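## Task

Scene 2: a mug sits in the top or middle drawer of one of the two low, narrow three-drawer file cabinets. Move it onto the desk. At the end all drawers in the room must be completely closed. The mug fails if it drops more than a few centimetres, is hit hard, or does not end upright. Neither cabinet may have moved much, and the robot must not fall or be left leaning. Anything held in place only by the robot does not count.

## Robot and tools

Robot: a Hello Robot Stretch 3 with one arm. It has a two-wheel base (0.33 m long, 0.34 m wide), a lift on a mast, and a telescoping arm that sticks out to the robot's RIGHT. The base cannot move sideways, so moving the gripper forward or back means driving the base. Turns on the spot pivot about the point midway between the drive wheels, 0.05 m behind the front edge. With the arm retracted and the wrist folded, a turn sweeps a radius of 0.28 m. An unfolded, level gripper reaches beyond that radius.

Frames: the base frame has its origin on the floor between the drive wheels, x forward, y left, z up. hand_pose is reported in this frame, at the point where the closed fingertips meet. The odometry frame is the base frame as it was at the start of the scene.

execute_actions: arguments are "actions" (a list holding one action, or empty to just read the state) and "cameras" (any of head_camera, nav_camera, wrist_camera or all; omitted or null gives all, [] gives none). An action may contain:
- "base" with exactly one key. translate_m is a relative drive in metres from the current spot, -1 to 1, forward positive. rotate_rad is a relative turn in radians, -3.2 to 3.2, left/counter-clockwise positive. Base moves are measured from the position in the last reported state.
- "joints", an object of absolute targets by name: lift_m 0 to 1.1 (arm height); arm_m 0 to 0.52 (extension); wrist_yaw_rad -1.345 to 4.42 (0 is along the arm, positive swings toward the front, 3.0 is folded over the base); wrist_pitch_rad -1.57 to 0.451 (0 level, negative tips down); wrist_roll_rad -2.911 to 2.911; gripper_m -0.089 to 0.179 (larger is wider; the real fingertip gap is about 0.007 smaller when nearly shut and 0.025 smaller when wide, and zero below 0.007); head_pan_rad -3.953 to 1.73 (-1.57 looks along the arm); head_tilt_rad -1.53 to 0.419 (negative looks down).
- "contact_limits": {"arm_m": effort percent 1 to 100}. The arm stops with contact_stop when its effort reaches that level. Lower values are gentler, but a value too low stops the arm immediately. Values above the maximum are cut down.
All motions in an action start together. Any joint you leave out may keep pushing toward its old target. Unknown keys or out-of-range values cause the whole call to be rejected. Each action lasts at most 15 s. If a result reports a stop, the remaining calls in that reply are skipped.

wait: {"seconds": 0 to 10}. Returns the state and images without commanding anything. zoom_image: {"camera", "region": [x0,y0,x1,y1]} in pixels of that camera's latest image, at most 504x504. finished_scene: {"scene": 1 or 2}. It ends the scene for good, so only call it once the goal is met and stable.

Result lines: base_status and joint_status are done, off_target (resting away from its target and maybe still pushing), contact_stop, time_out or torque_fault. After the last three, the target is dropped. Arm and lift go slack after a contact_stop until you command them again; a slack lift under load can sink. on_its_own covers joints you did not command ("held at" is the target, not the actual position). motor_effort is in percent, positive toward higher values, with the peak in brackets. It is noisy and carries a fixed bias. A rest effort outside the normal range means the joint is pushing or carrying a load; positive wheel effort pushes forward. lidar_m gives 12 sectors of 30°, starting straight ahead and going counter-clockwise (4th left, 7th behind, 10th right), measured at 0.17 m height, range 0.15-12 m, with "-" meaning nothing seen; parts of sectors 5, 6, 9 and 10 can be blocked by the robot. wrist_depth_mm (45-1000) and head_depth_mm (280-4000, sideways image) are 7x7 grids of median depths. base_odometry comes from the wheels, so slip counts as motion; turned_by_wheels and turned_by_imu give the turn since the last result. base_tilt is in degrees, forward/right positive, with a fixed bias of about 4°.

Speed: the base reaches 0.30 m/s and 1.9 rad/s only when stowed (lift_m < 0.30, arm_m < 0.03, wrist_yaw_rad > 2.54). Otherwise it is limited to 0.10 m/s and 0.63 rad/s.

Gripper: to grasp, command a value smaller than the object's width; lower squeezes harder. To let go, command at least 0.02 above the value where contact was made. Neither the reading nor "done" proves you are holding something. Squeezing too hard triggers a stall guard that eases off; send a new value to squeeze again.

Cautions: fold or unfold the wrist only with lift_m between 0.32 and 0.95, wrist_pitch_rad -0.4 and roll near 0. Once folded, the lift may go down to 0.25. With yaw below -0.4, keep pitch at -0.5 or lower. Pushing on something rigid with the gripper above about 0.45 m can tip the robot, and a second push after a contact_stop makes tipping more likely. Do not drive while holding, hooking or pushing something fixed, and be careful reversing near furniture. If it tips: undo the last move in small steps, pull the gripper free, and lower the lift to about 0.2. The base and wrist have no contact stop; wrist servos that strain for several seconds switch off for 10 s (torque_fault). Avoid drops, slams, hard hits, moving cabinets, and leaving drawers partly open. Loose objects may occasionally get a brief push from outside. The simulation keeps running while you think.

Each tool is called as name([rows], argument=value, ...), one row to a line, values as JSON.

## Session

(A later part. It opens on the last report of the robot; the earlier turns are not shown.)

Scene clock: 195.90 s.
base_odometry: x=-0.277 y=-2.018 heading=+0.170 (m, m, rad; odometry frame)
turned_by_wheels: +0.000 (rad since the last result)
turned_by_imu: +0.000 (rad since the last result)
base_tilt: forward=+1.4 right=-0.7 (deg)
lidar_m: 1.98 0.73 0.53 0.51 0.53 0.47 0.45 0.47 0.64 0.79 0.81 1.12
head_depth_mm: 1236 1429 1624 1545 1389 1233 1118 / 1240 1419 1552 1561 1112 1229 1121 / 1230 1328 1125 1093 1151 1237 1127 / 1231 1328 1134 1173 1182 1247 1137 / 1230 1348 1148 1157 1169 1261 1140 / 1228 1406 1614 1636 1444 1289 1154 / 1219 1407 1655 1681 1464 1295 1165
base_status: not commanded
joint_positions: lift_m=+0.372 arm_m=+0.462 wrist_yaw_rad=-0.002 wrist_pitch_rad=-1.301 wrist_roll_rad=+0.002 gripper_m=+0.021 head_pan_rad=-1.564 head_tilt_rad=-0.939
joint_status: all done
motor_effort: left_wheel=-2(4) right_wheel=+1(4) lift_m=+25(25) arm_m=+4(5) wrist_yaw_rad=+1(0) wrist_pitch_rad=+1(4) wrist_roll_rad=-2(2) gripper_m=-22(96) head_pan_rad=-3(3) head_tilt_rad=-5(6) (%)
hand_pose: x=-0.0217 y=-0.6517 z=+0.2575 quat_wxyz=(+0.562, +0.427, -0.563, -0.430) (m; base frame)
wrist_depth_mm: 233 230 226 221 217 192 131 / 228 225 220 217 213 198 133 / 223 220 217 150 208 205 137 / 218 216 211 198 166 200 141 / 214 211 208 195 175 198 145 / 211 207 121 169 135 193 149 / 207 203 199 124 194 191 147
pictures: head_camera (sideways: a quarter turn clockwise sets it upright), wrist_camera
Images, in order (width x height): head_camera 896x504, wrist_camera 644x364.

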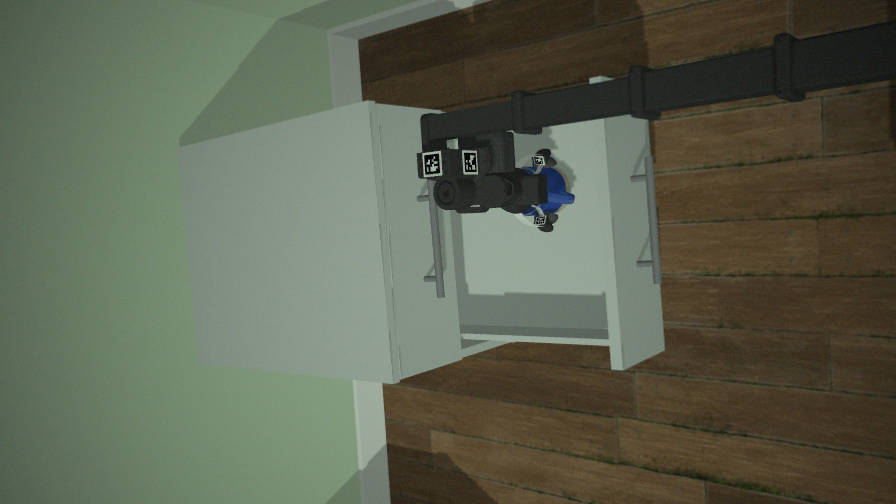

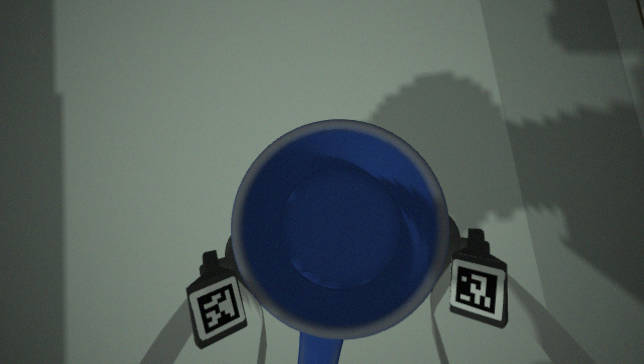

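execute_actions([
  {"joints":{"gripper_m":0.11}},
], cameras=[])

execute_actions([
  {"joints":{"lift_m":0.388,"arm_m":0.478}},
], cameras=["wrist_camera"])

execute_actions([
  {"joints":{"gripper_m":0.025}},
], cameras=["wrist_camera"])

Scene clock: 202.80 s.
base_odometry: x=-0.277 y=-2.018 heading=+0.170 (m, m, rad; odometry frame)
turned_by_wheels: +0.000 (rad since the last result)
turned_by_imu: +0.000 (rad since the last result)
base_tilt: forward=+1.5 right=-0.9 (deg)
lidar_m: 1.98 0.73 0.53 0.51 0.53 0.47 0.45 0.47 0.64 0.79 0.81 1.11
head_depth_mm: 1235 1417 1629 1549 1384 1233 1121 / 1232 1417 1553 1557 1115 1230 1117 / 1232 1331 1122 1095 1150 1235 1128 / 1230 1326 1138 1169 1179 1241 1138 / 1230 1342 1149 1164 1173 1258 1146 / 1229 1411 1615 1636 1441 1291 1157 / 1220 1414 1654 1688 1464 1296 1168
base_status: not commanded
joint_positions: lift_m=+0.372 arm_m=+0.462 wrist_yaw_rad=-0.002 wrist_pitch_rad=-1.301 wrist_roll_rad=+0.002 gripper_m=+0.110 head_pan_rad=-1.564 head_tilt_rad=-0.939
joint_status: all done
motor_effort: left_wheel=-2(2) right_wheel=+2(1) lift_m=+24(25) arm_m=+4(4) wrist_yaw_rad=+1(1) wrist_pitch_rad=+0(1) wrist_roll_rad=-2(2) gripper_m=+1(85) head_pan_rad=-3(2) head_tilt_rad=-5(5) (%)
hand_pose: x=-0.0217 y=-0.6519 z=+0.2575 quat_wxyz=(+0.562, +0.427, -0.563, -0.429) (m; base frame)
wrist_depth_mm: 233 228 226 221 217 192 131 / 227 224 220 216 213 198 133 / 223 220 216 150 209 204 137 / 219 215 212 198 175 201 141 / 214 212 167 196 174 197 145 / 210 208 131 172 142 - 148 / 207 204 200 125 194 191 145
pictures: none
No camera images: the call's "cameras" was empty. Leave "cameras" out to get every camera's image.

Scene clock: 203.77 s.
base_odometry: x=-0.277 y=-2.018 heading=+0.170 (m, m, rad; odometry frame)
turned_by_wheels: +0.000 (rad since the last result)
turned_by_imu: +0.000 (rad since the last result)
base_tilt: forward=+1.6 right=-0.7 (deg)
lidar_m: 1.98 0.73 0.53 0.51 0.53 0.47 0.45 0.47 0.64 0.79 0.81 1.12
head_depth_mm: 1233 1428 1623 1545 1381 1244 1117 / 1237 1429 1556 1572 1168 1227 1121 / 1231 1330 1122 1079 1152 1234 1129 / 1226 1336 1135 1164 1182 1242 1138 / 1229 1347 1152 1160 1173 1251 1145 / 1231 1412 1616 1629 1453 1288 1157 / 1226 1402 1652 1674 1464 1296 1159
base_status: not commanded
joint_positions: lift_m=+0.388 arm_m=+0.478 wrist_yaw_rad=-0.002 wrist_pitch_rad=-1.301 wrist_roll_rad=+0.002 gripper_m=+0.110 head_pan_rad=-1.564 head_tilt_rad=-0.939
joint_status: all done
motor_effort: left_wheel=-2(2) right_wheel=+2(2) lift_m=+33(38) arm_m=+5(4) wrist_yaw_rad=+1(1) wrist_pitch_rad=+0(0) wrist_roll_rad=-2(2) gripper_m=+1(1) head_pan_rad=-4(3) head_tilt_rad=-5(6) (%)
hand_pose: x=-0.0217 y=-0.6678 z=+0.2731 quat_wxyz=(+0.562, +0.427, -0.563, -0.429) (m; base frame)
wrist_depth_mm: 251 245 241 237 233 191 151 / 245 240 237 233 229 198 147 / 241 236 233 228 225 206 145 / 235 231 227 214 219 216 141 / 231 227 224 211 201 201 145 / 226 223 152 207 174 - 148 / 222 220 215 149 163 204 144
pictures: wrist_camera
Images, in order (width x height): wrist_camera 644x364.

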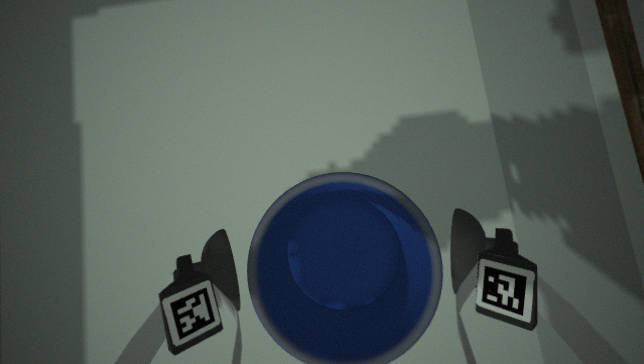

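Scene clock: 205.10 s.
base_odometry: x=-0.277 y=-2.018 heading=+0.170 (m, m, rad; odometry frame)
turned_by_wheels: +0.000 (rad since the last result)
turned_by_imu: +0.000 (rad since the last result)
base_tilt: forward=+1.5 right=-0.8 (deg)
lidar_m: 1.98 0.73 0.53 0.51 0.53 0.47 0.45 0.47 0.64 0.79 0.81 1.12
head_depth_mm: 1237 1420 1618 1554 1383 1242 1116 / 1235 1416 1555 1575 1168 1224 1122 / 1229 1327 1126 1080 1151 1238 1132 / 1232 1329 1134 1172 1185 1240 1133 / 1230 1350 1151 1169 1176 1255 1146 / 1227 1406 1623 1637 1452 1288 1160 / 1228 1409 1654 1680 1465 1298 1159
base_status: not commanded
joint_positions: lift_m=+0.388 arm_m=+0.478 wrist_yaw_rad=-0.002 wrist_pitch_rad=-1.302 wrist_roll_rad=+0.002 gripper_m=+0.026 head_pan_rad=-1.564 head_tilt_rad=-0.939
joint_status: all done
motor_effort: left_wheel=-3(2) right_wheel=+2(2) lift_m=+34(33) arm_m=+5(5) wrist_yaw_rad=+1(1) wrist_pitch_rad=+1(2) wrist_roll_rad=-2(2) gripper_m=-21(96) head_pan_rad=-3(3) head_tilt_rad=-6(5) (%)
hand_pose: x=-0.0217 y=-0.6674 z=+0.2731 quat_wxyz=(+0.561, +0.428, -0.563, -0.430) (m; base frame)
wrist_depth_mm: 250 246 241 236 232 190 151 / 244 241 236 234 228 198 148 / 239 235 232 229 224 206 143 / 235 231 228 212 218 215 140 / 231 226 224 208 183 209 144 / 226 223 148 204 167 199 149 / 222 219 213 149 150 206 146
pictures: wrist_camera
Images, in order (width x height): wrist_camera 644x364.

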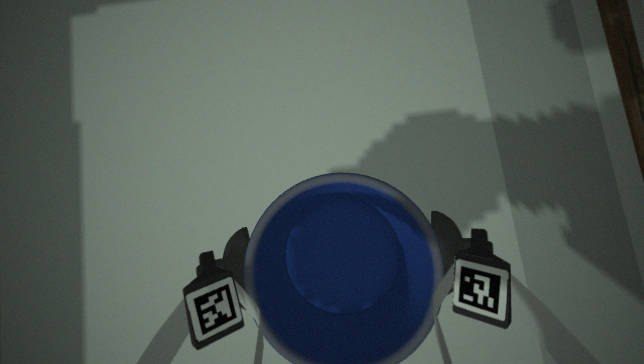

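execute_actions([
  {"joints":{"lift_m":0.41}},
], cameras=["wrist_camera"])

wait(seconds=6)

Scene clock: 209.10 s.
base_odometry: x=-0.277 y=-2.018 heading=+0.170 (m, m, rad; odometry frame)
turned_by_wheels: +0.000 (rad since the last result)
turned_by_imu: +0.000 (rad since the last result)
base_tilt: forward=+1.6 right=-0.8 (deg)
lidar_m: 1.98 0.73 0.53 0.51 0.53 0.47 0.45 0.47 0.64 0.79 0.81 1.12
head_depth_mm: 1242 1422 1618 1547 1386 1241 1124 / 1238 1418 1552 1597 1170 1235 1118 / 1230 1329 1121 - 1148 1235 1128 / 1235 1333 1135 1168 1187 1240 1139 / 1228 1347 1150 1164 1169 1250 1147 / 1229 1412 1625 1636 1454 1281 1157 / 1225 1409 1660 1688 1467 1297 1165
base_status: not commanded
joint_positions: lift_m=+0.410 arm_m=+0.478 wrist_yaw_rad=-0.002 wrist_pitch_rad=-1.303 wrist_roll_rad=+0.002 gripper_m=+0.029 head_pan_rad=-1.564 head_tilt_rad=-0.939
joint_status: all done
motor_effort: left_wheel=-2(3) right_wheel=+2(2) lift_m=+36(40) arm_m=+5(5) wrist_yaw_rad=+1(1) wrist_pitch_rad=+2(2) wrist_roll_rad=-2(2) gripper_m=-20(19) head_pan_rad=-2(3) head_tilt_rad=-6(5) (%)
hand_pose: x=-0.0217 y=-0.6672 z=+0.2949 quat_wxyz=(+0.561, +0.428, -0.563, -0.430) (m; base frame)
wrist_depth_mm: 273 269 265 260 256 190 467 / 269 263 259 256 251 198 453 / 262 258 254 251 247 207 445 / 257 255 249 212 241 214 167 / 254 249 245 207 183 212 163 / 248 243 148 204 167 200 159 / 244 241 235 149 150 225 150
pictures: wrist_camera
Images, in order (width x height): wrist_camera 644x364.

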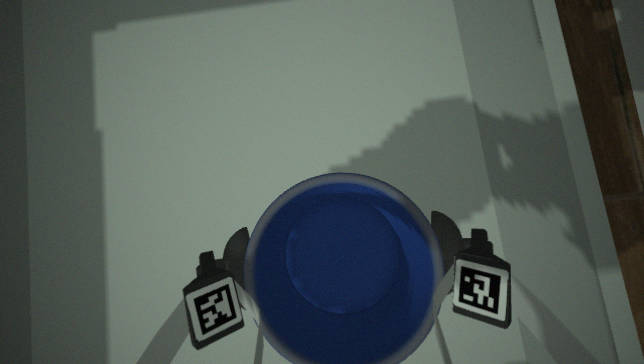

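Scene clock: 215.10 s.
base_odometry: x=-0.277 y=-2.018 heading=+0.170 (m, m, rad; odometry frame)
turned_by_wheels: +0.000 (rad since the last result)
turned_by_imu: +0.000 (rad since the last result)
base_tilt: forward=+1.5 right=-0.7 (deg)
lidar_m: 1.98 0.73 0.53 0.51 0.53 0.47 0.45 0.47 0.64 0.79 0.81 1.11
head_depth_mm: 1239 1422 1619 1549 1380 1244 1131 / 1236 1417 1550 1594 1173 1237 1122 / 1236 1332 1120 - 1148 1233 1133 / 1228 1332 1131 1167 1178 1243 1136 / 1235 1349 1153 1164 1168 1254 1144 / 1234 1406 1622 1632 1451 1279 1155 / 1228 1415 1656 1683 1460 1299 1167
base_status: not commanded
joint_positions: lift_m=+0.410 arm_m=+0.478 wrist_yaw_rad=-0.002 wrist_pitch_rad=-1.303 wrist_roll_rad=+0.002 gripper_m=+0.029 head_pan_rad=-1.564 head_tilt_rad=-0.939
joint_status: all done
motor_effort: left_wheel=-3(3) right_wheel=+2(2) lift_m=+35(40) arm_m=+5(5) wrist_yaw_rad=+1(1) wrist_pitch_rad=+2(2) wrist_roll_rad=-2(2) gripper_m=-19(19) head_pan_rad=-2(3) head_tilt_rad=-6(5) (%)
hand_pose: x=-0.0217 y=-0.6672 z=+0.2949 quat_wxyz=(+0.561, +0.428, -0.563, -0.430) (m; base frame)
wrist_depth_mm: 274 268 265 259 255 190 465 / 268 264 260 255 250 198 453 / 261 258 256 250 246 206 444 / 258 254 250 211 240 215 167 / 253 249 245 208 183 213 163 / 249 244 148 203 167 200 160 / 243 241 235 149 150 226 150
wait: 6.00 s; at rest by 0.27 s
pictures: head_camera (sideways: a quarter turn clockwise sets it upright), nav_camera (sideways: a quarter turn counterclockwise sets it upright), wrist_camera
Images, in order (width x height): head_camera 896x504, nav_camera 672x504, wrist_camera 644x364.

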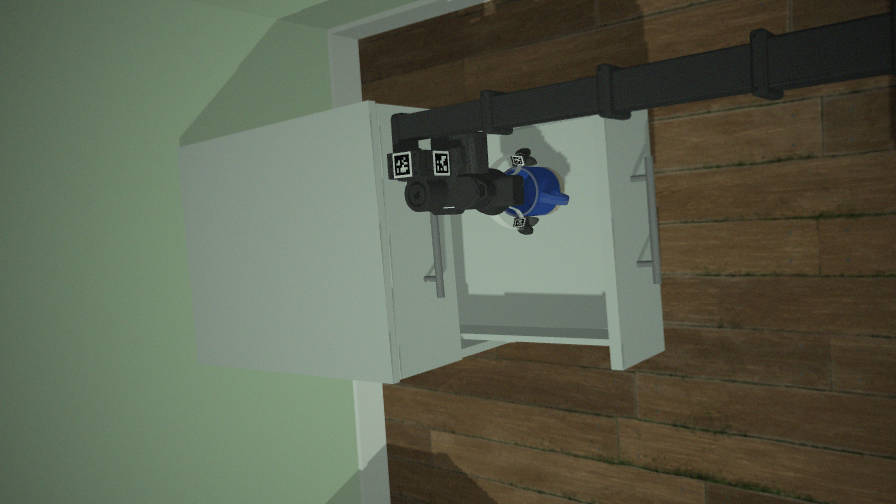

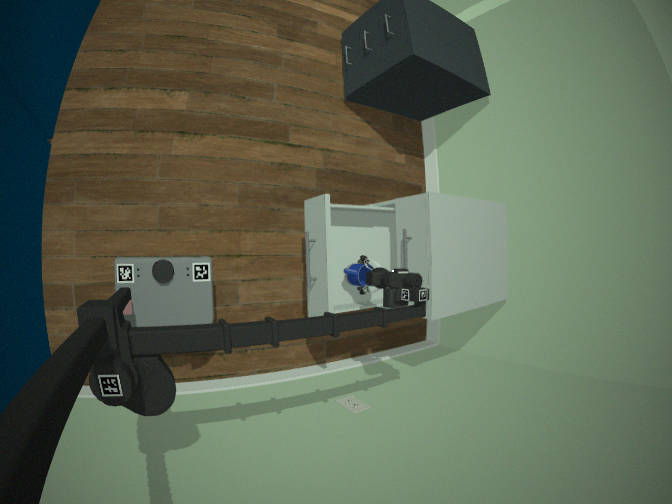

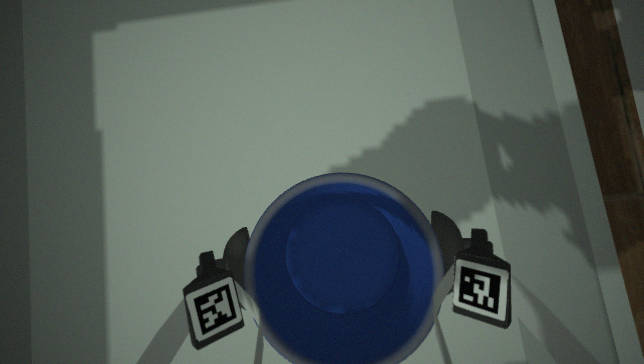

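execute_actions([
  {"joints":{"lift_m":0.55,"arm_m":0.45}},
], cameras=[])

execute_actions([
  {"base":{"translate_m":0.4},"joints":{"arm_m":0.32,"head_tilt_rad":-1.1}},
], cameras=[])

execute_actions([
  {"joints":{"lift_m":0.19}},
])

Scene clock: 232.13 s.
base_odometry: x=-0.277 y=-2.018 heading=+0.170 (m, m, rad; odometry frame)
turned_by_wheels: +0.000 (rad since the last result)
turned_by_imu: +0.000 (rad since the last result)
base_tilt: forward=+1.5 right=-0.8 (deg)
lidar_m: 1.98 0.73 0.53 0.51 0.53 0.47 0.45 0.47 0.64 0.79 0.81 1.12
head_depth_mm: 1239 1420 1622 1551 1395 - - / 1235 1423 1600 1252 1072 1239 1121 / 1234 1334 1177 1050 1151 1228 1131 / 1232 1331 1136 1168 1184 1249 1141 / 1229 1346 1147 1163 1176 1253 1146 / 1225 1410 1619 1637 1464 1279 1160 / 1226 1408 1657 1682 1473 1295 1160
base_status: not commanded
joint_positions: lift_m=+0.550 arm_m=+0.450 wrist_yaw_rad=-0.002 wrist_pitch_rad=-1.303 wrist_roll_rad=+0.002 gripper_m=+0.029 head_pan_rad=-1.564 head_tilt_rad=-0.939
joint_status: all done
motor_effort: left_wheel=-3(2) right_wheel=+2(2) lift_m=+36(37) arm_m=-4(3) wrist_yaw_rad=+1(1) wrist_pitch_rad=+2(2) wrist_roll_rad=-2(2) gripper_m=-19(19) head_pan_rad=-3(4) head_tilt_rad=-5(6) (%)
hand_pose: x=-0.0217 y=-0.6397 z=+0.4349 quat_wxyz=(+0.561, +0.428, -0.563, -0.430) (m; base frame)
wrist_depth_mm: 184 192 200 193 232 603 515 / 216 192 403 398 393 612 507 / 654 402 402 394 387 594 516 / 626 394 389 210 365 581 526 / 624 390 387 207 183 565 547 / 610 372 148 204 167 559 552 / 600 340 368 149 150 319 537
pictures: none
No camera images: the call's "cameras" was empty. Leave "cameras" out to get every camera's image.

Scene clock: 237.30 s.
base_odometry: x=+0.118 y=-1.950 heading=+0.170 (m, m, rad; odometry frame)
turned_by_wheels: +0.000 (rad since the last result)
turned_by_imu: +0.000 (rad since the last result)
base_tilt: forward=+1.5 right=-0.7 (deg)
lidar_m: 1.98 0.73 0.53 0.51 0.53 0.73 0.85 0.89 0.82 0.80 0.87 1.08
head_depth_mm: 1219 1062 1128 1190 1282 - - / 1235 1096 1062 1401 1300 1188 - / 1303 1530 1672 995 1309 1202 - / 1328 1571 1633 1465 1322 1213 1109 / 1325 1562 1659 1484 1335 1215 1120 / 1320 1530 1575 1454 1349 1230 1130 / 1290 1196 1160 1394 1358 1234 1139
base_status: done
joint_positions: lift_m=+0.550 arm_m=+0.320 wrist_yaw_rad=-0.001 wrist_pitch_rad=-1.304 wrist_roll_rad=+0.002 gripper_m=+0.029 head_pan_rad=-1.564 head_tilt_rad=-1.086
joint_status: all done
motor_effort: left_wheel=-3(3) right_wheel=+2(7) lift_m=+36(35) arm_m=-4(6) wrist_yaw_rad=+1(1) wrist_pitch_rad=+2(2) wrist_roll_rad=-2(2) gripper_m=-19(19) head_pan_rad=-3(3) head_tilt_rad=-7(23) (%)
hand_pose: x=-0.0217 y=-0.5096 z=+0.4349 quat_wxyz=(+0.561, +0.428, -0.563, -0.430) (m; base frame)
wrist_depth_mm: 526 658 651 629 487 391 387 / 515 639 644 620 611 382 381 / 636 632 628 615 603 373 376 / 637 629 605 212 586 360 367 / 622 606 600 208 183 295 243 / 620 599 148 204 167 565 553 / 592 596 583 149 150 557 547
pictures: none
No camera images: the call's "cameras" was empty. Leave "cameras" out to get every camera's image.

Scene clock: 241.40 s.
base_odometry: x=+0.118 y=-1.950 heading=+0.170 (m, m, rad; odometry frame)
turned_by_wheels: +0.000 (rad since the last result)
turned_by_imu: +0.000 (rad since the last result)
base_tilt: forward=+1.5 right=-0.8 (deg)
lidar_m: 1.98 0.73 0.53 0.51 0.53 0.73 0.86 0.89 0.81 0.80 0.87 1.08
head_depth_mm: 1217 1063 1123 1180 1273 1186 - / 1234 1095 1186 1247 1290 1199 - / 1305 1540 1596 1466 1281 1197 - / 1331 1576 1633 1468 1323 1209 1113 / 1324 1569 1653 1479 1337 1220 1118 / 1321 1528 1583 1451 1351 1222 1128 / 1291 1197 1159 1396 1359 1233 1136
base_status: not commanded
joint_positions: lift_m=+0.190 arm_m=+0.320 wrist_yaw_rad=-0.001 wrist_pitch_rad=-1.304 wrist_roll_rad=+0.002 gripper_m=+0.029 head_pan_rad=-1.564 head_tilt_rad=-1.086
joint_status: all done
motor_effort: left_wheel=-3(2) right_wheel=+3(2) lift_m=+26(30) arm_m=-5(4) wrist_yaw_rad=+1(1) wrist_pitch_rad=+2(2) wrist_roll_rad=-1(2) gripper_m=-19(19) head_pan_rad=-3(3) head_tilt_rad=-7(7) (%)
hand_pose: x=-0.0217 y=-0.5096 z=+0.0753 quat_wxyz=(+0.561, +0.428, -0.563, -0.430) (m; base frame)
wrist_depth_mm: 271 266 262 258 254 250 245 / 266 261 256 252 249 246 241 / 261 255 253 248 245 240 236 / 255 252 248 211 238 235 232 / 250 246 244 207 183 232 228 / 246 242 148 204 167 228 223 / 241 239 232 149 150 223 220
pictures: head_camera (sideways: a quarter turn clockwise sets it upright), nav_camera (sideways: a quarter turn counterclockwise sets it upright), wrist_camera
Images, in order (width x height): head_camera 896x504, nav_camera 672x504, wrist_camera 644x364.

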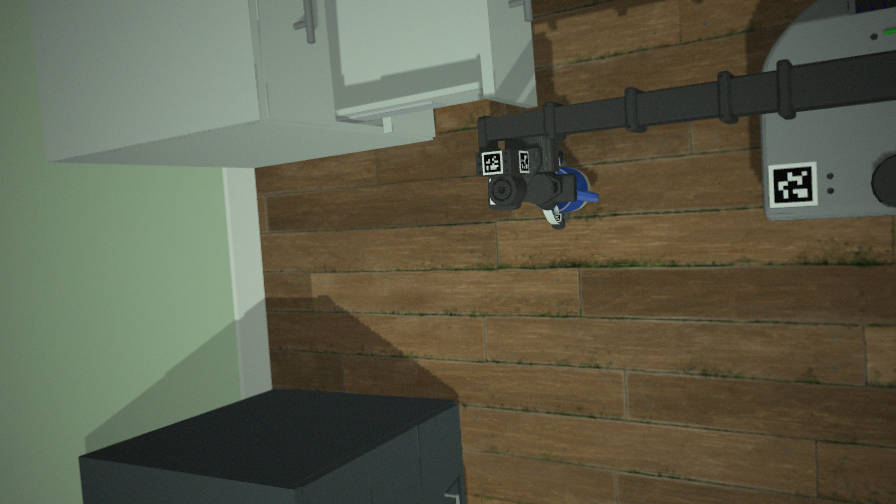

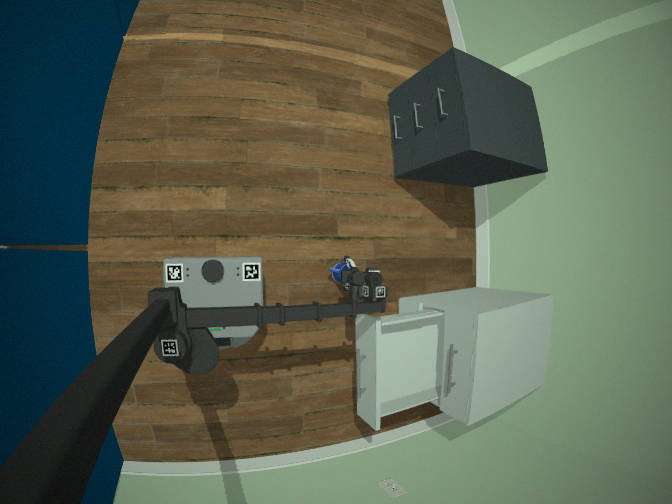

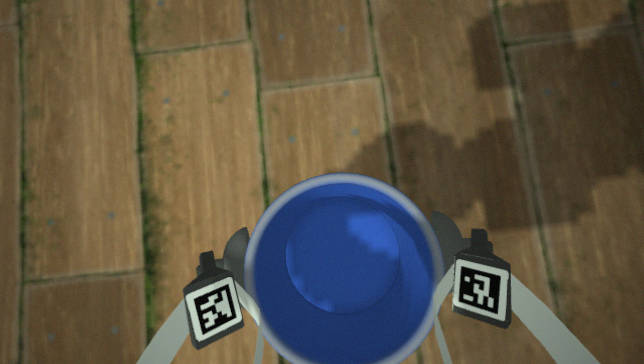

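execute_actions([
  {"joints":{"lift_m":0.169}},
], cameras=[])

execute_actions([
  {"joints":{"gripper_m":0.12}},
], cameras=[])

execute_actions([
  {"joints":{"lift_m":0.245}},
], cameras=["wrist_camera"])

execute_actions([
  {"joints":{"arm_m":0.05,"wrist_pitch_rad":0,"gripper_m":0.0}},
], cameras=[])

execute_actions([
  {"base":{"translate_m":-0.19},"joints":{"lift_m":0.165}},
], cameras=["wrist_camera","head_camera"])

Scene clock: 252.73 s.
base_odometry: x=+0.118 y=-1.950 heading=+0.170 (m, m, rad; odometry frame)
turned_by_wheels: +0.000 (rad since the last result)
turned_by_imu: +0.000 (rad since the last result)
base_tilt: forward=+1.6 right=-0.8 (deg)
lidar_m: 1.98 0.73 0.53 0.51 0.53 0.73 0.86 0.89 0.81 0.80 0.87 1.09
head_depth_mm: 1218 1065 1130 1181 1271 1179 - / 1241 1094 1184 1248 1287 1197 - / 1300 1532 1591 1467 1276 1195 - / 1327 1575 1638 1456 1321 1205 1119 / 1322 1566 1658 1474 1335 1211 1119 / 1321 1524 1587 1455 1346 1225 1130 / 1288 1199 1153 1393 1362 1244 1139
base_status: not commanded
joint_positions: lift_m=+0.169 arm_m=+0.320 wrist_yaw_rad=-0.001 wrist_pitch_rad=-1.304 wrist_roll_rad=+0.002 gripper_m=+0.029 head_pan_rad=-1.564 head_tilt_rad=-1.086
joint_status: all done
motor_effort: left_wheel=-3(3) right_wheel=+2(1) lift_m=+26(25) arm_m=-5(4) wrist_yaw_rad=+0(0) wrist_pitch_rad=+2(2) wrist_roll_rad=-1(1) gripper_m=-20(19) head_pan_rad=-2(3) head_tilt_rad=-7(7) (%)
hand_pose: x=-0.0217 y=-0.5096 z=+0.0543 quat_wxyz=(+0.561, +0.428, -0.563, -0.430) (m; base frame)
wrist_depth_mm: 248 242 240 235 232 227 224 / 244 240 235 231 227 223 219 / 238 234 230 227 223 219 215 / 234 229 226 211 218 215 212 / 229 225 221 208 184 211 208 / 224 221 148 203 166 207 205 / 221 218 213 149 150 204 201
pictures: none
No camera images: the call's "cameras" was empty. Leave "cameras" out to get every camera's image.

Scene clock: 254.13 s.
base_odometry: x=+0.118 y=-1.950 heading=+0.170 (m, m, rad; odometry frame)
turned_by_wheels: +0.000 (rad since the last result)
turned_by_imu: +0.000 (rad since the last result)
base_tilt: forward=+1.4 right=-0.8 (deg)
lidar_m: 1.98 0.73 0.53 0.51 0.53 0.73 0.86 0.89 0.81 0.80 0.87 1.09
head_depth_mm: 1220 1067 1129 1185 1268 1177 - / 1237 1096 1183 1243 1284 1195 - / 1304 1536 1604 1466 1277 1203 - / 1331 1566 1637 1468 1325 1210 1115 / 1324 1566 1654 1480 1337 1220 1123 / 1326 1528 1585 1457 1350 1228 1126 / 1296 1194 1159 1388 1360 1233 1139
base_status: not commanded
joint_positions: lift_m=+0.169 arm_m=+0.320 wrist_yaw_rad=-0.001 wrist_pitch_rad=-1.304 wrist_roll_rad=+0.002 gripper_m=+0.120 head_pan_rad=-1.564 head_tilt_rad=-1.086
joint_status: all done
motor_effort: left_wheel=-3(3) right_wheel=+2(2) lift_m=+26(26) arm_m=-4(4) wrist_yaw_rad=+1(1) wrist_pitch_rad=+2(2) wrist_roll_rad=-2(2) gripper_m=+0(85) head_pan_rad=-3(3) head_tilt_rad=-7(6) (%)
hand_pose: x=-0.0217 y=-0.5096 z=+0.0543 quat_wxyz=(+0.561, +0.428, -0.563, -0.430) (m; base frame)
wrist_depth_mm: 249 246 240 236 231 227 225 / 242 240 235 231 228 223 220 / 238 235 230 226 224 219 216 / 234 229 227 213 218 215 212 / 229 225 222 210 207 212 208 / 225 223 188 206 181 - 204 / 221 219 214 148 164 203 201
pictures: none
No camera images: the call's "cameras" was empty. Leave "cameras" out to get every camera's image.

Scene clock: 255.67 s.
base_odometry: x=+0.118 y=-1.950 heading=+0.170 (m, m, rad; odometry frame)
turned_by_wheels: +0.000 (rad since the last result)
turned_by_imu: +0.000 (rad since the last result)
base_tilt: forward=+1.4 right=-0.8 (deg)
lidar_m: 1.98 0.73 0.53 0.51 0.53 0.73 0.86 0.89 0.81 0.80 0.87 1.08
head_depth_mm: 1218 1062 1126 1184 1277 1180 - / 1235 1093 1188 1229 1288 1201 - / 1305 1536 1590 1473 1285 1198 - / 1327 1568 1641 1459 1324 1206 1117 / 1324 1564 1658 1479 1334 1219 1117 / 1320 1526 1587 1449 1348 1228 1132 / 1296 1197 1151 1389 1361 1239 1140
base_status: not commanded
joint_positions: lift_m=+0.245 arm_m=+0.320 wrist_yaw_rad=-0.001 wrist_pitch_rad=-1.304 wrist_roll_rad=+0.002 gripper_m=+0.120 head_pan_rad=-1.564 head_tilt_rad=-1.086
joint_status: all done
motor_effort: left_wheel=-2(3) right_wheel=+2(2) lift_m=+34(35) arm_m=-4(4) wrist_yaw_rad=+1(1) wrist_pitch_rad=+2(2) wrist_roll_rad=-2(2) gripper_m=+1(1) head_pan_rad=-3(3) head_tilt_rad=-7(7) (%)
hand_pose: x=-0.0217 y=-0.5096 z=+0.1300 quat_wxyz=(+0.561, +0.428, -0.563, -0.430) (m; base frame)
wrist_depth_mm: 334 329 322 316 311 307 299 / 326 323 315 312 305 299 297 / 319 316 310 304 299 296 289 / 314 310 303 299 294 290 285 / 309 305 298 284 288 282 280 / 302 299 291 263 281 - 276 / 296 292 288 283 277 273 272
pictures: wrist_camera
Images, in order (width x height): wrist_camera 644x364.

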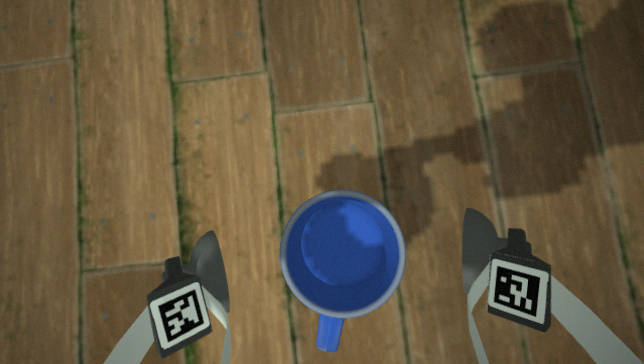

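Scene clock: 258.87 s.
base_odometry: x=+0.118 y=-1.950 heading=+0.170 (m, m, rad; odometry frame)
turned_by_wheels: +0.000 (rad since the last result)
turned_by_imu: +0.000 (rad since the last result)
base_tilt: forward=+1.7 right=-0.7 (deg)
lidar_m: 1.98 0.73 0.53 0.51 0.53 0.73 0.86 0.89 0.81 0.80 0.87 1.09
head_depth_mm: 1219 1064 1132 1186 1275 1182 - / 1242 1094 1183 1285 1296 1227 - / 1302 1532 1593 1450 1307 1186 - / 1329 1577 1638 1465 1324 1208 1111 / 1325 1563 1657 1482 1332 1220 1124 / 1323 1530 1580 1458 1345 1227 1128 / 1295 1201 1157 1398 1360 1238 1141
base_status: not commanded
joint_positions: lift_m=+0.245 arm_m=+0.050 wrist_yaw_rad=-0.001 wrist_pitch_rad=-0.025 wrist_roll_rad=+0.002 gripper_m=+0.000 head_pan_rad=-1.564 head_tilt_rad=-1.086
joint_status: all done
motor_effort: left_wheel=-3(3) right_wheel=+2(2) lift_m=+34(34) arm_m=-4(5) wrist_yaw_rad=+0(1) wrist_pitch_rad=+13(14) wrist_roll_rad=-2(2) gripper_m=-2(81) head_pan_rad=-3(4) head_tilt_rad=-6(7) (%)
hand_pose: x=-0.0217 y=-0.4508 z=+0.3529 quat_wxyz=(+0.707, +0.009, -0.708, -0.010) (m; base frame)
wrist_depth_mm: - 987 982 963 967 950 454 / - - - - 463 459 463 / 500 719 - - 489 474 472 / 497 705 - - 634 627 623 / 508 679 - - 542 366 199 / 516 657 913 - 515 324 204 / 529 646 705 648 612 526 210
pictures: none
No camera images: the call's "cameras" was empty. Leave "cameras" out to get every camera's image.

Scene clock: 261.90 s.
base_odometry: x=-0.070 y=-1.982 heading=+0.170 (m, m, rad; odometry frame)
turned_by_wheels: +0.000 (rad since the last result)
turned_by_imu: +0.000 (rad since the last result)
base_tilt: forward=+1.3 right=-0.9 (deg)
lidar_m: 1.98 0.73 0.53 0.51 0.53 0.69 0.66 0.69 0.82 0.78 0.98 1.09
head_depth_mm: 1226 1064 1137 1181 1273 1185 - / 1238 1079 1130 1196 1285 1212 - / 1253 1088 1110 1205 1287 1194 - / 1272 1147 1556 1444 1310 1207 1116 / 1327 1581 1653 1480 1331 1218 1125 / 1318 1561 1668 1493 1356 1231 1131 / 1319 1553 1640 1487 1358 1241 1139
base_status: done
joint_positions: lift_m=+0.165 arm_m=+0.050 wrist_yaw_rad=-0.001 wrist_pitch_rad=-0.024 wrist_roll_rad=+0.002 gripper_m=+0.000 head_pan_rad=-1.564 head_tilt_rad=-1.086
joint_status: all done
motor_effort: left_wheel=-3(10) right_wheel=+2(3) lift_m=+24(27) arm_m=-4(5) wrist_yaw_rad=+1(1) wrist_pitch_rad=+13(13) wrist_roll_rad=-1(2) gripper_m=-1(2) head_pan_rad=-3(4) head_tilt_rad=-7(7) (%)
hand_pose: x=-0.0217 y=-0.4509 z=+0.2736 quat_wxyz=(+0.707, +0.009, -0.708, -0.009) (m; base frame)
wrist_depth_mm: - 999 960 452 454 452 691 / - - - 467 464 462 468 / 711 - - 194 193 192 193 / 714 - - 198 198 198 198 / 700 - - 202 202 199 202 / 689 821 730 - 208 210 209 / 618 610 576 216 217 332 448
pictures: head_camera (sideways: a quarter turn clockwise sets it upright), wrist_camera
Images, in order (width x height): head_camera 896x504, wrist_camera 644x364.

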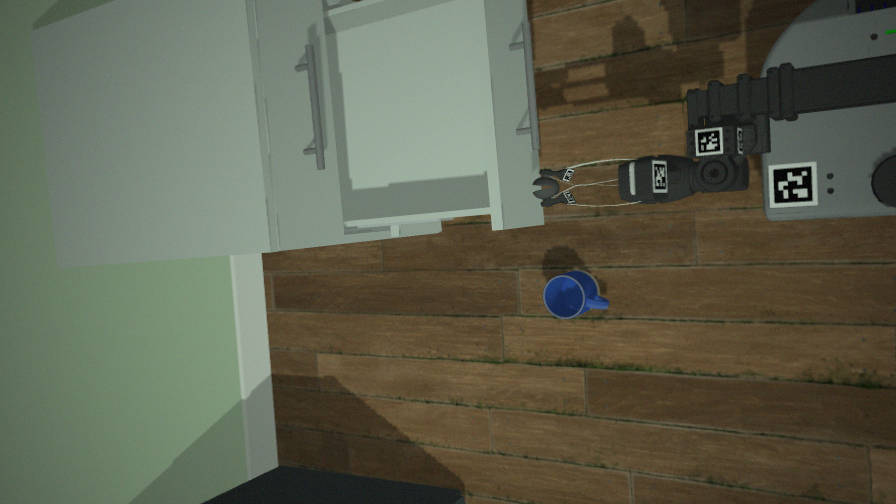

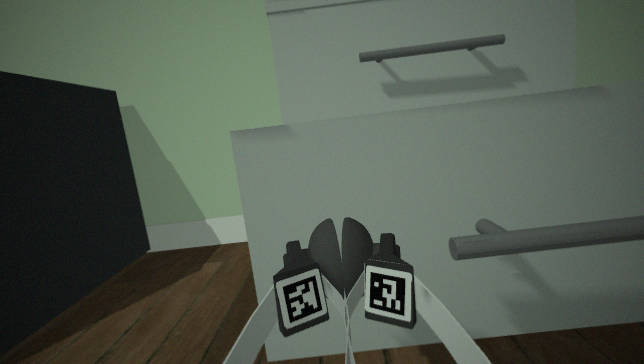

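execute_actions([
  {"joints":{"arm_m":0.362},"contact_limits":{"arm_m":16}},
], cameras=["wrist_camera","head_camera"])

Scene clock: 267.70 s.
base_odometry: x=-0.070 y=-1.982 heading=+0.170 (m, m, rad; odometry frame)
turned_by_wheels: +0.000 (rad since the last result)
turned_by_imu: +0.000 (rad since the last result)
base_tilt: forward=+1.5 right=-0.8 (deg)
lidar_m: 1.98 0.73 0.53 0.51 0.53 0.69 0.67 0.69 0.82 0.78 0.98 1.09
head_depth_mm: 1224 1061 1138 1393 1292 1178 - / 1230 1072 1131 1398 1302 1200 - / 1254 1090 1092 1347 1311 1198 - / 1277 1145 1559 1447 1322 1212 1112 / 1329 1564 1652 1481 1324 1219 1124 / 1325 1559 1668 1497 1347 1224 1129 / 1324 1555 1628 1489 1358 1239 1139
base_status: not commanded
joint_positions: lift_m=+0.165 arm_m=+0.362 wrist_yaw_rad=+0.002 wrist_pitch_rad=-0.023 wrist_roll_rad=+0.002 gripper_m=+0.000 head_pan_rad=-1.564 head_tilt_rad=-1.087
joint_status: all done
motor_effort: left_wheel=-2(4) right_wheel=+1(3) lift_m=+24(24) arm_m=+5(17) wrist_yaw_rad=-1(3) wrist_pitch_rad=+12(13) wrist_roll_rad=-2(2) gripper_m=-1(2) head_pan_rad=-3(4) head_tilt_rad=-7(7) (%)
contact_limits: arm_m 16 (drawing in: default 32, maximum 52; extending or still: default 44, maximum 71)
hand_pose: x=-0.0209 y=-0.7623 z=+0.2741 quat_wxyz=(+0.707, +0.009, -0.708, -0.008) (m; base frame)
wrist_depth_mm: 696 690 164 164 163 164 164 / 725 710 168 168 168 168 168 / 733 730 174 173 172 173 173 / 729 752 178 177 177 177 177 / 709 771 183 181 182 179 180 / 680 782 685 - 186 187 187 / 614 605 556 194 193 192 192
pictures: head_camera (sideways: a quarter turn clockwise sets it upright), wrist_camera
Images, in order (width x height): head_camera 896x504, wrist_camera 644x364.

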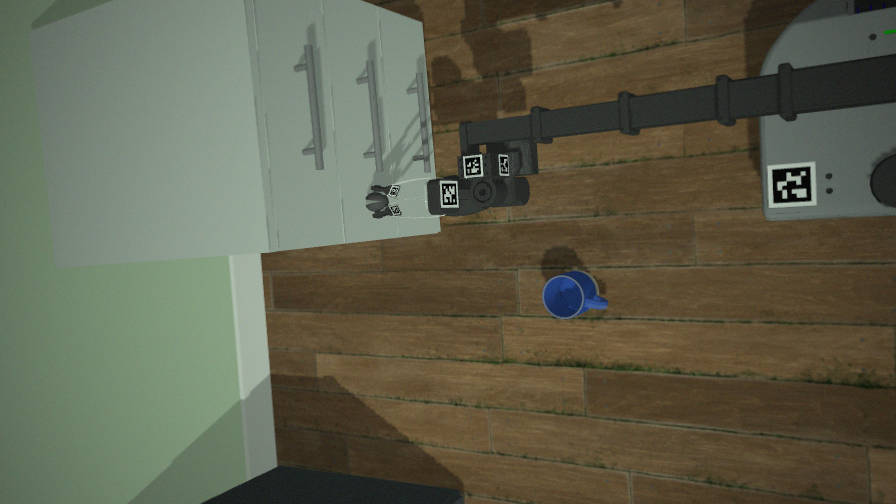

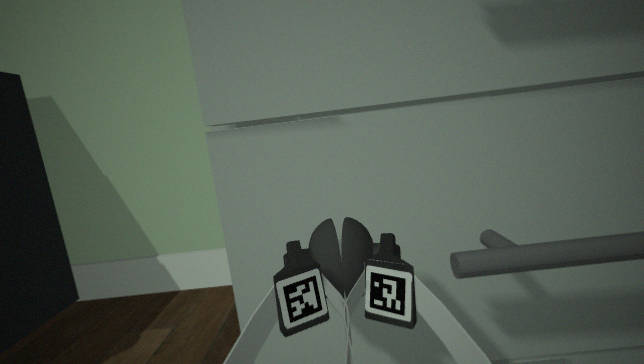

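execute_actions([
  {"base":{"translate_m":0.19},"joints":{"arm_m":0.138,"wrist_pitch_rad":-0.4,"gripper_m":0.13,"lift_m":0.13}},
], cameras=["wrist_camera","head_camera"])

Scene clock: 274.53 s.
base_odometry: x=+0.118 y=-1.950 heading=+0.170 (m, m, rad; odometry frame)
turned_by_wheels: +0.000 (rad since the last result)
turned_by_imu: +0.001 (rad since the last result)
base_tilt: forward=+1.6 right=-0.7 (deg)
lidar_m: 1.99 0.73 0.53 0.51 0.53 0.72 0.85 0.89 0.81 0.80 0.87 1.08
head_depth_mm: 1222 1059 1129 1379 1288 1182 - / 1232 1090 1161 1395 1307 1186 - / 1303 1532 1587 1448 1315 1180 - / 1335 1580 1641 1465 1320 1209 1113 / 1334 1575 1650 1476 1339 1220 1120 / 1329 1531 1588 1451 1345 1226 1129 / 1295 1196 1158 1394 1355 1241 1140
base_status: done
joint_positions: lift_m=+0.130 arm_m=+0.138 wrist_yaw_rad=+0.001 wrist_pitch_rad=-0.412 wrist_roll_rad=+0.002 gripper_m=+0.130 head_pan_rad=-1.564 head_tilt_rad=-1.087
joint_status: all done
motor_effort: left_wheel=-3(4) right_wheel=+2(7) lift_m=+24(23) arm_m=-5(6) wrist_yaw_rad=-1(2) wrist_pitch_rad=+7(13) wrist_roll_rad=-2(1) gripper_m=+1(87) head_pan_rad=-3(3) head_tilt_rad=-7(6) (%)
hand_pose: x=-0.0212 y=-0.5084 z=+0.1441 quat_wxyz=(+0.692, +0.145, -0.692, -0.145) (m; base frame)
wrist_depth_mm: 521 798 859 864 419 361 365 / 518 762 904 910 448 387 386 / 498 692 736 670 481 426 428 / 481 568 536 504 470 450 420 / 468 448 430 401 381 377 349 / 382 377 349 335 318 - 302 / 323 316 295 247 255 266 258
pictures: head_camera (sideways: a quarter turn clockwise sets it upright), wrist_camera
Images, in order (width x height): head_camera 896x504, wrist_camera 644x364.

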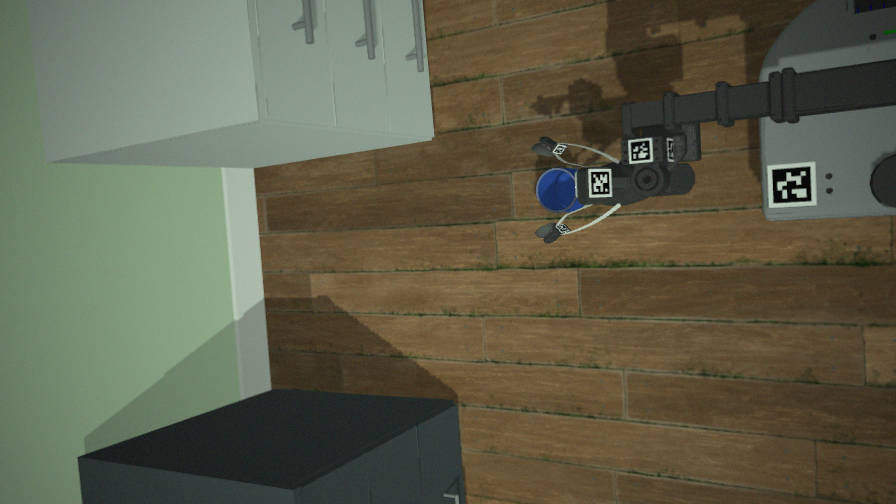

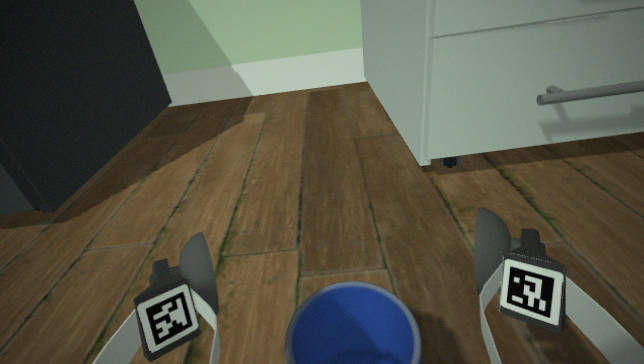

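execute_actions([
  {"joints":{"lift_m":0.03,"arm_m":0.144}},
], cameras=["wrist_camera","head_camera"])

execute_actions([
  {"joints":{"gripper_m":0.028}},
], cameras=["wrist_camera","head_camera"])

execute_actions([
  {"joints":{"lift_m":0.05}},
], cameras=["wrist_camera"])

Scene clock: 280.87 s.
base_odometry: x=+0.118 y=-1.950 heading=+0.170 (m, m, rad; odometry frame)
turned_by_wheels: +0.000 (rad since the last result)
turned_by_imu: +0.000 (rad since the last result)
base_tilt: forward=+1.4 right=-0.8 (deg)
lidar_m: 1.98 0.73 0.53 0.51 0.53 0.73 0.85 0.89 0.86 1.35 0.87 1.09
head_depth_mm: 1215 1062 1136 1383 1295 1181 - / 1236 1092 1163 1395 1301 1200 - / 1312 1538 1585 1449 1289 1178 - / 1334 1575 1634 1458 1327 1210 1111 / 1325 1561 1646 1470 1342 1220 1123 / 1322 1530 1586 1452 1346 1226 1129 / 1290 1198 1158 1397 1357 1239 1138
base_status: not commanded
joint_positions: lift_m=+0.030 arm_m=+0.144 wrist_yaw_rad=+0.001 wrist_pitch_rad=-0.413 wrist_roll_rad=+0.002 gripper_m=+0.130 head_pan_rad=-1.564 head_tilt_rad=-1.087
joint_status: all done
motor_effort: left_wheel=-3(3) right_wheel=+2(2) lift_m=+24(26) arm_m=+5(6) wrist_yaw_rad=-1(1) wrist_pitch_rad=+7(7) wrist_roll_rad=-2(1) gripper_m=+1(1) head_pan_rad=-3(3) head_tilt_rad=-6(6) (%)
hand_pose: x=-0.0212 y=-0.5137 z=+0.0441 quat_wxyz=(+0.692, +0.145, -0.692, -0.145) (m; base frame)
wrist_depth_mm: 530 777 849 841 418 355 357 / 512 719 722 634 462 409 412 / 495 504 457 420 386 359 334 / 387 358 334 172 174 279 265 / 296 278 247 187 175 234 218 / 240 236 209 108 121 - 187 / 201 197 184 105 140 167 161
pictures: head_camera (sideways: a quarter turn clockwise sets it upright), wrist_camera
Images, in order (width x height): head_camera 896x504, wrist_camera 644x364.

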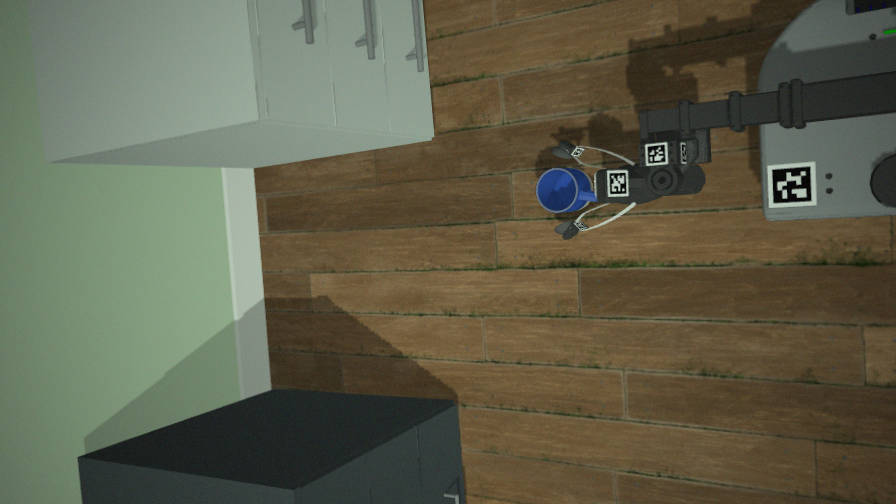

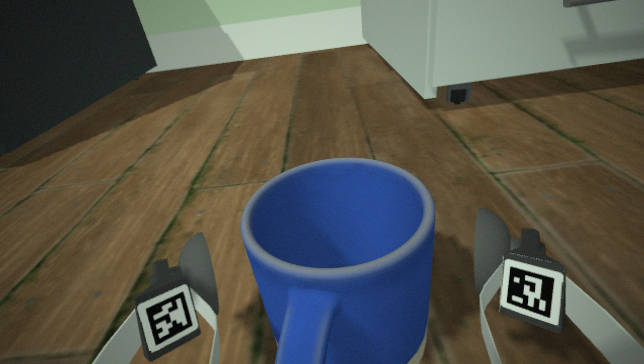

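Scene clock: 282.37 s.
base_odometry: x=+0.118 y=-1.950 heading=+0.170 (m, m, rad; odometry frame)
turned_by_wheels: +0.000 (rad since the last result)
turned_by_imu: +0.000 (rad since the last result)
base_tilt: forward=+1.4 right=-0.7 (deg)
lidar_m: 1.98 0.73 0.53 0.51 0.53 0.73 0.85 0.89 0.86 1.34 0.87 1.08
head_depth_mm: 1218 1065 1130 1383 1293 1179 - / 1235 1096 1162 1401 1302 1198 - / 1305 1534 1593 1443 1303 1183 - / 1333 1573 1624 1463 1326 1212 1116 / 1332 1571 1647 1475 1336 1217 1122 / 1325 1533 1592 1454 1345 1223 1135 / 1288 1193 1153 1391 1353 1237 1135
base_status: not commanded
joint_positions: lift_m=+0.030 arm_m=+0.144 wrist_yaw_rad=+0.001 wrist_pitch_rad=-0.422 wrist_roll_rad=+0.002 gripper_m=+0.029 head_pan_rad=-1.564 head_tilt_rad=-1.087
joint_status: all done
motor_effort: left_wheel=-3(3) right_wheel=+2(1) lift_m=+25(24) arm_m=+5(5) wrist_yaw_rad=-1(1) wrist_pitch_rad=+11(12) wrist_roll_rad=-2(2) gripper_m=-19(96) head_pan_rad=-3(3) head_tilt_rad=-7(7) (%)
hand_pose: x=-0.0212 y=-0.5126 z=+0.0420 quat_wxyz=(+0.691, +0.148, -0.692, -0.148) (m; base frame)
wrist_depth_mm: 530 786 828 841 416 356 360 / 514 707 688 606 459 420 422 / 489 491 449 407 378 349 326 / 376 351 328 167 170 272 260 / 290 275 249 183 166 226 214 / 234 225 119 104 110 193 184 / 197 193 177 103 130 162 161
pictures: head_camera (sideways: a quarter turn clockwise sets it upright), wrist_camera
Images, in order (width x height): head_camera 896x504, wrist_camera 644x364.

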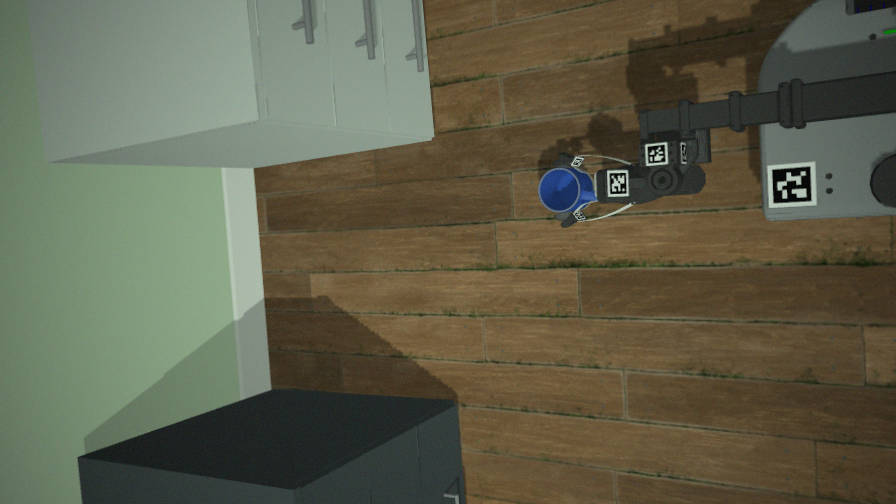

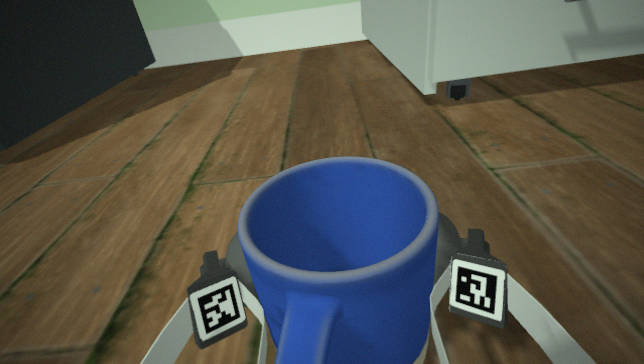

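Scene clock: 283.27 s.
base_odometry: x=+0.118 y=-1.950 heading=+0.170 (m, m, rad; odometry frame)
turned_by_wheels: +0.000 (rad since the last result)
turned_by_imu: +0.000 (rad since the last result)
base_tilt: forward=+1.5 right=-0.8 (deg)
lidar_m: 1.98 0.73 0.53 0.51 0.53 0.73 0.86 0.89 0.82 0.80 0.87 1.08
head_depth_mm: 1219 1062 1133 1377 1292 1181 - / 1233 1094 1161 1397 1306 1188 - / 1301 1540 1599 1447 1298 1181 - / 1332 1575 1645 1467 1326 1210 1112 / 1321 1572 1655 1482 1330 1220 1120 / 1324 1526 1576 1447 1346 1226 1126 / 1293 1193 1159 1392 1356 1239 1139
base_status: not commanded
joint_positions: lift_m=+0.050 arm_m=+0.144 wrist_yaw_rad=+0.001 wrist_pitch_rad=-0.435 wrist_roll_rad=+0.002 gripper_m=+0.029 head_pan_rad=-1.564 head_tilt_rad=-1.087
joint_status: all done
motor_effort: left_wheel=-3(3) right_wheel=+2(1) lift_m=+35(35) arm_m=+5(5) wrist_yaw_rad=-1(0) wrist_pitch_rad=+19(20) wrist_roll_rad=-2(2) gripper_m=-19(19) head_pan_rad=-3(3) head_tilt_rad=-6(8) (%)
hand_pose: x=-0.0212 y=-0.5109 z=+0.0585 quat_wxyz=(+0.690, +0.153, -0.691, -0.153) (m; base frame)
wrist_depth_mm: 529 788 830 844 418 358 363 / 511 715 724 635 452 388 423 / 496 516 470 438 405 376 351 / 404 380 354 169 171 298 282 / 314 298 270 183 163 247 235 / 259 245 120 104 110 211 201 / 217 211 194 101 128 179 176
pictures: wrist_camera
Images, in order (width x height): wrist_camera 644x364.

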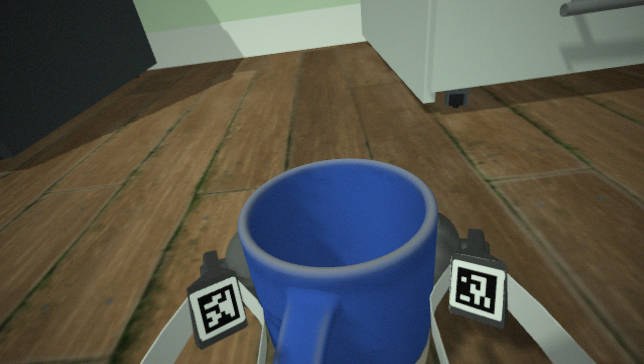

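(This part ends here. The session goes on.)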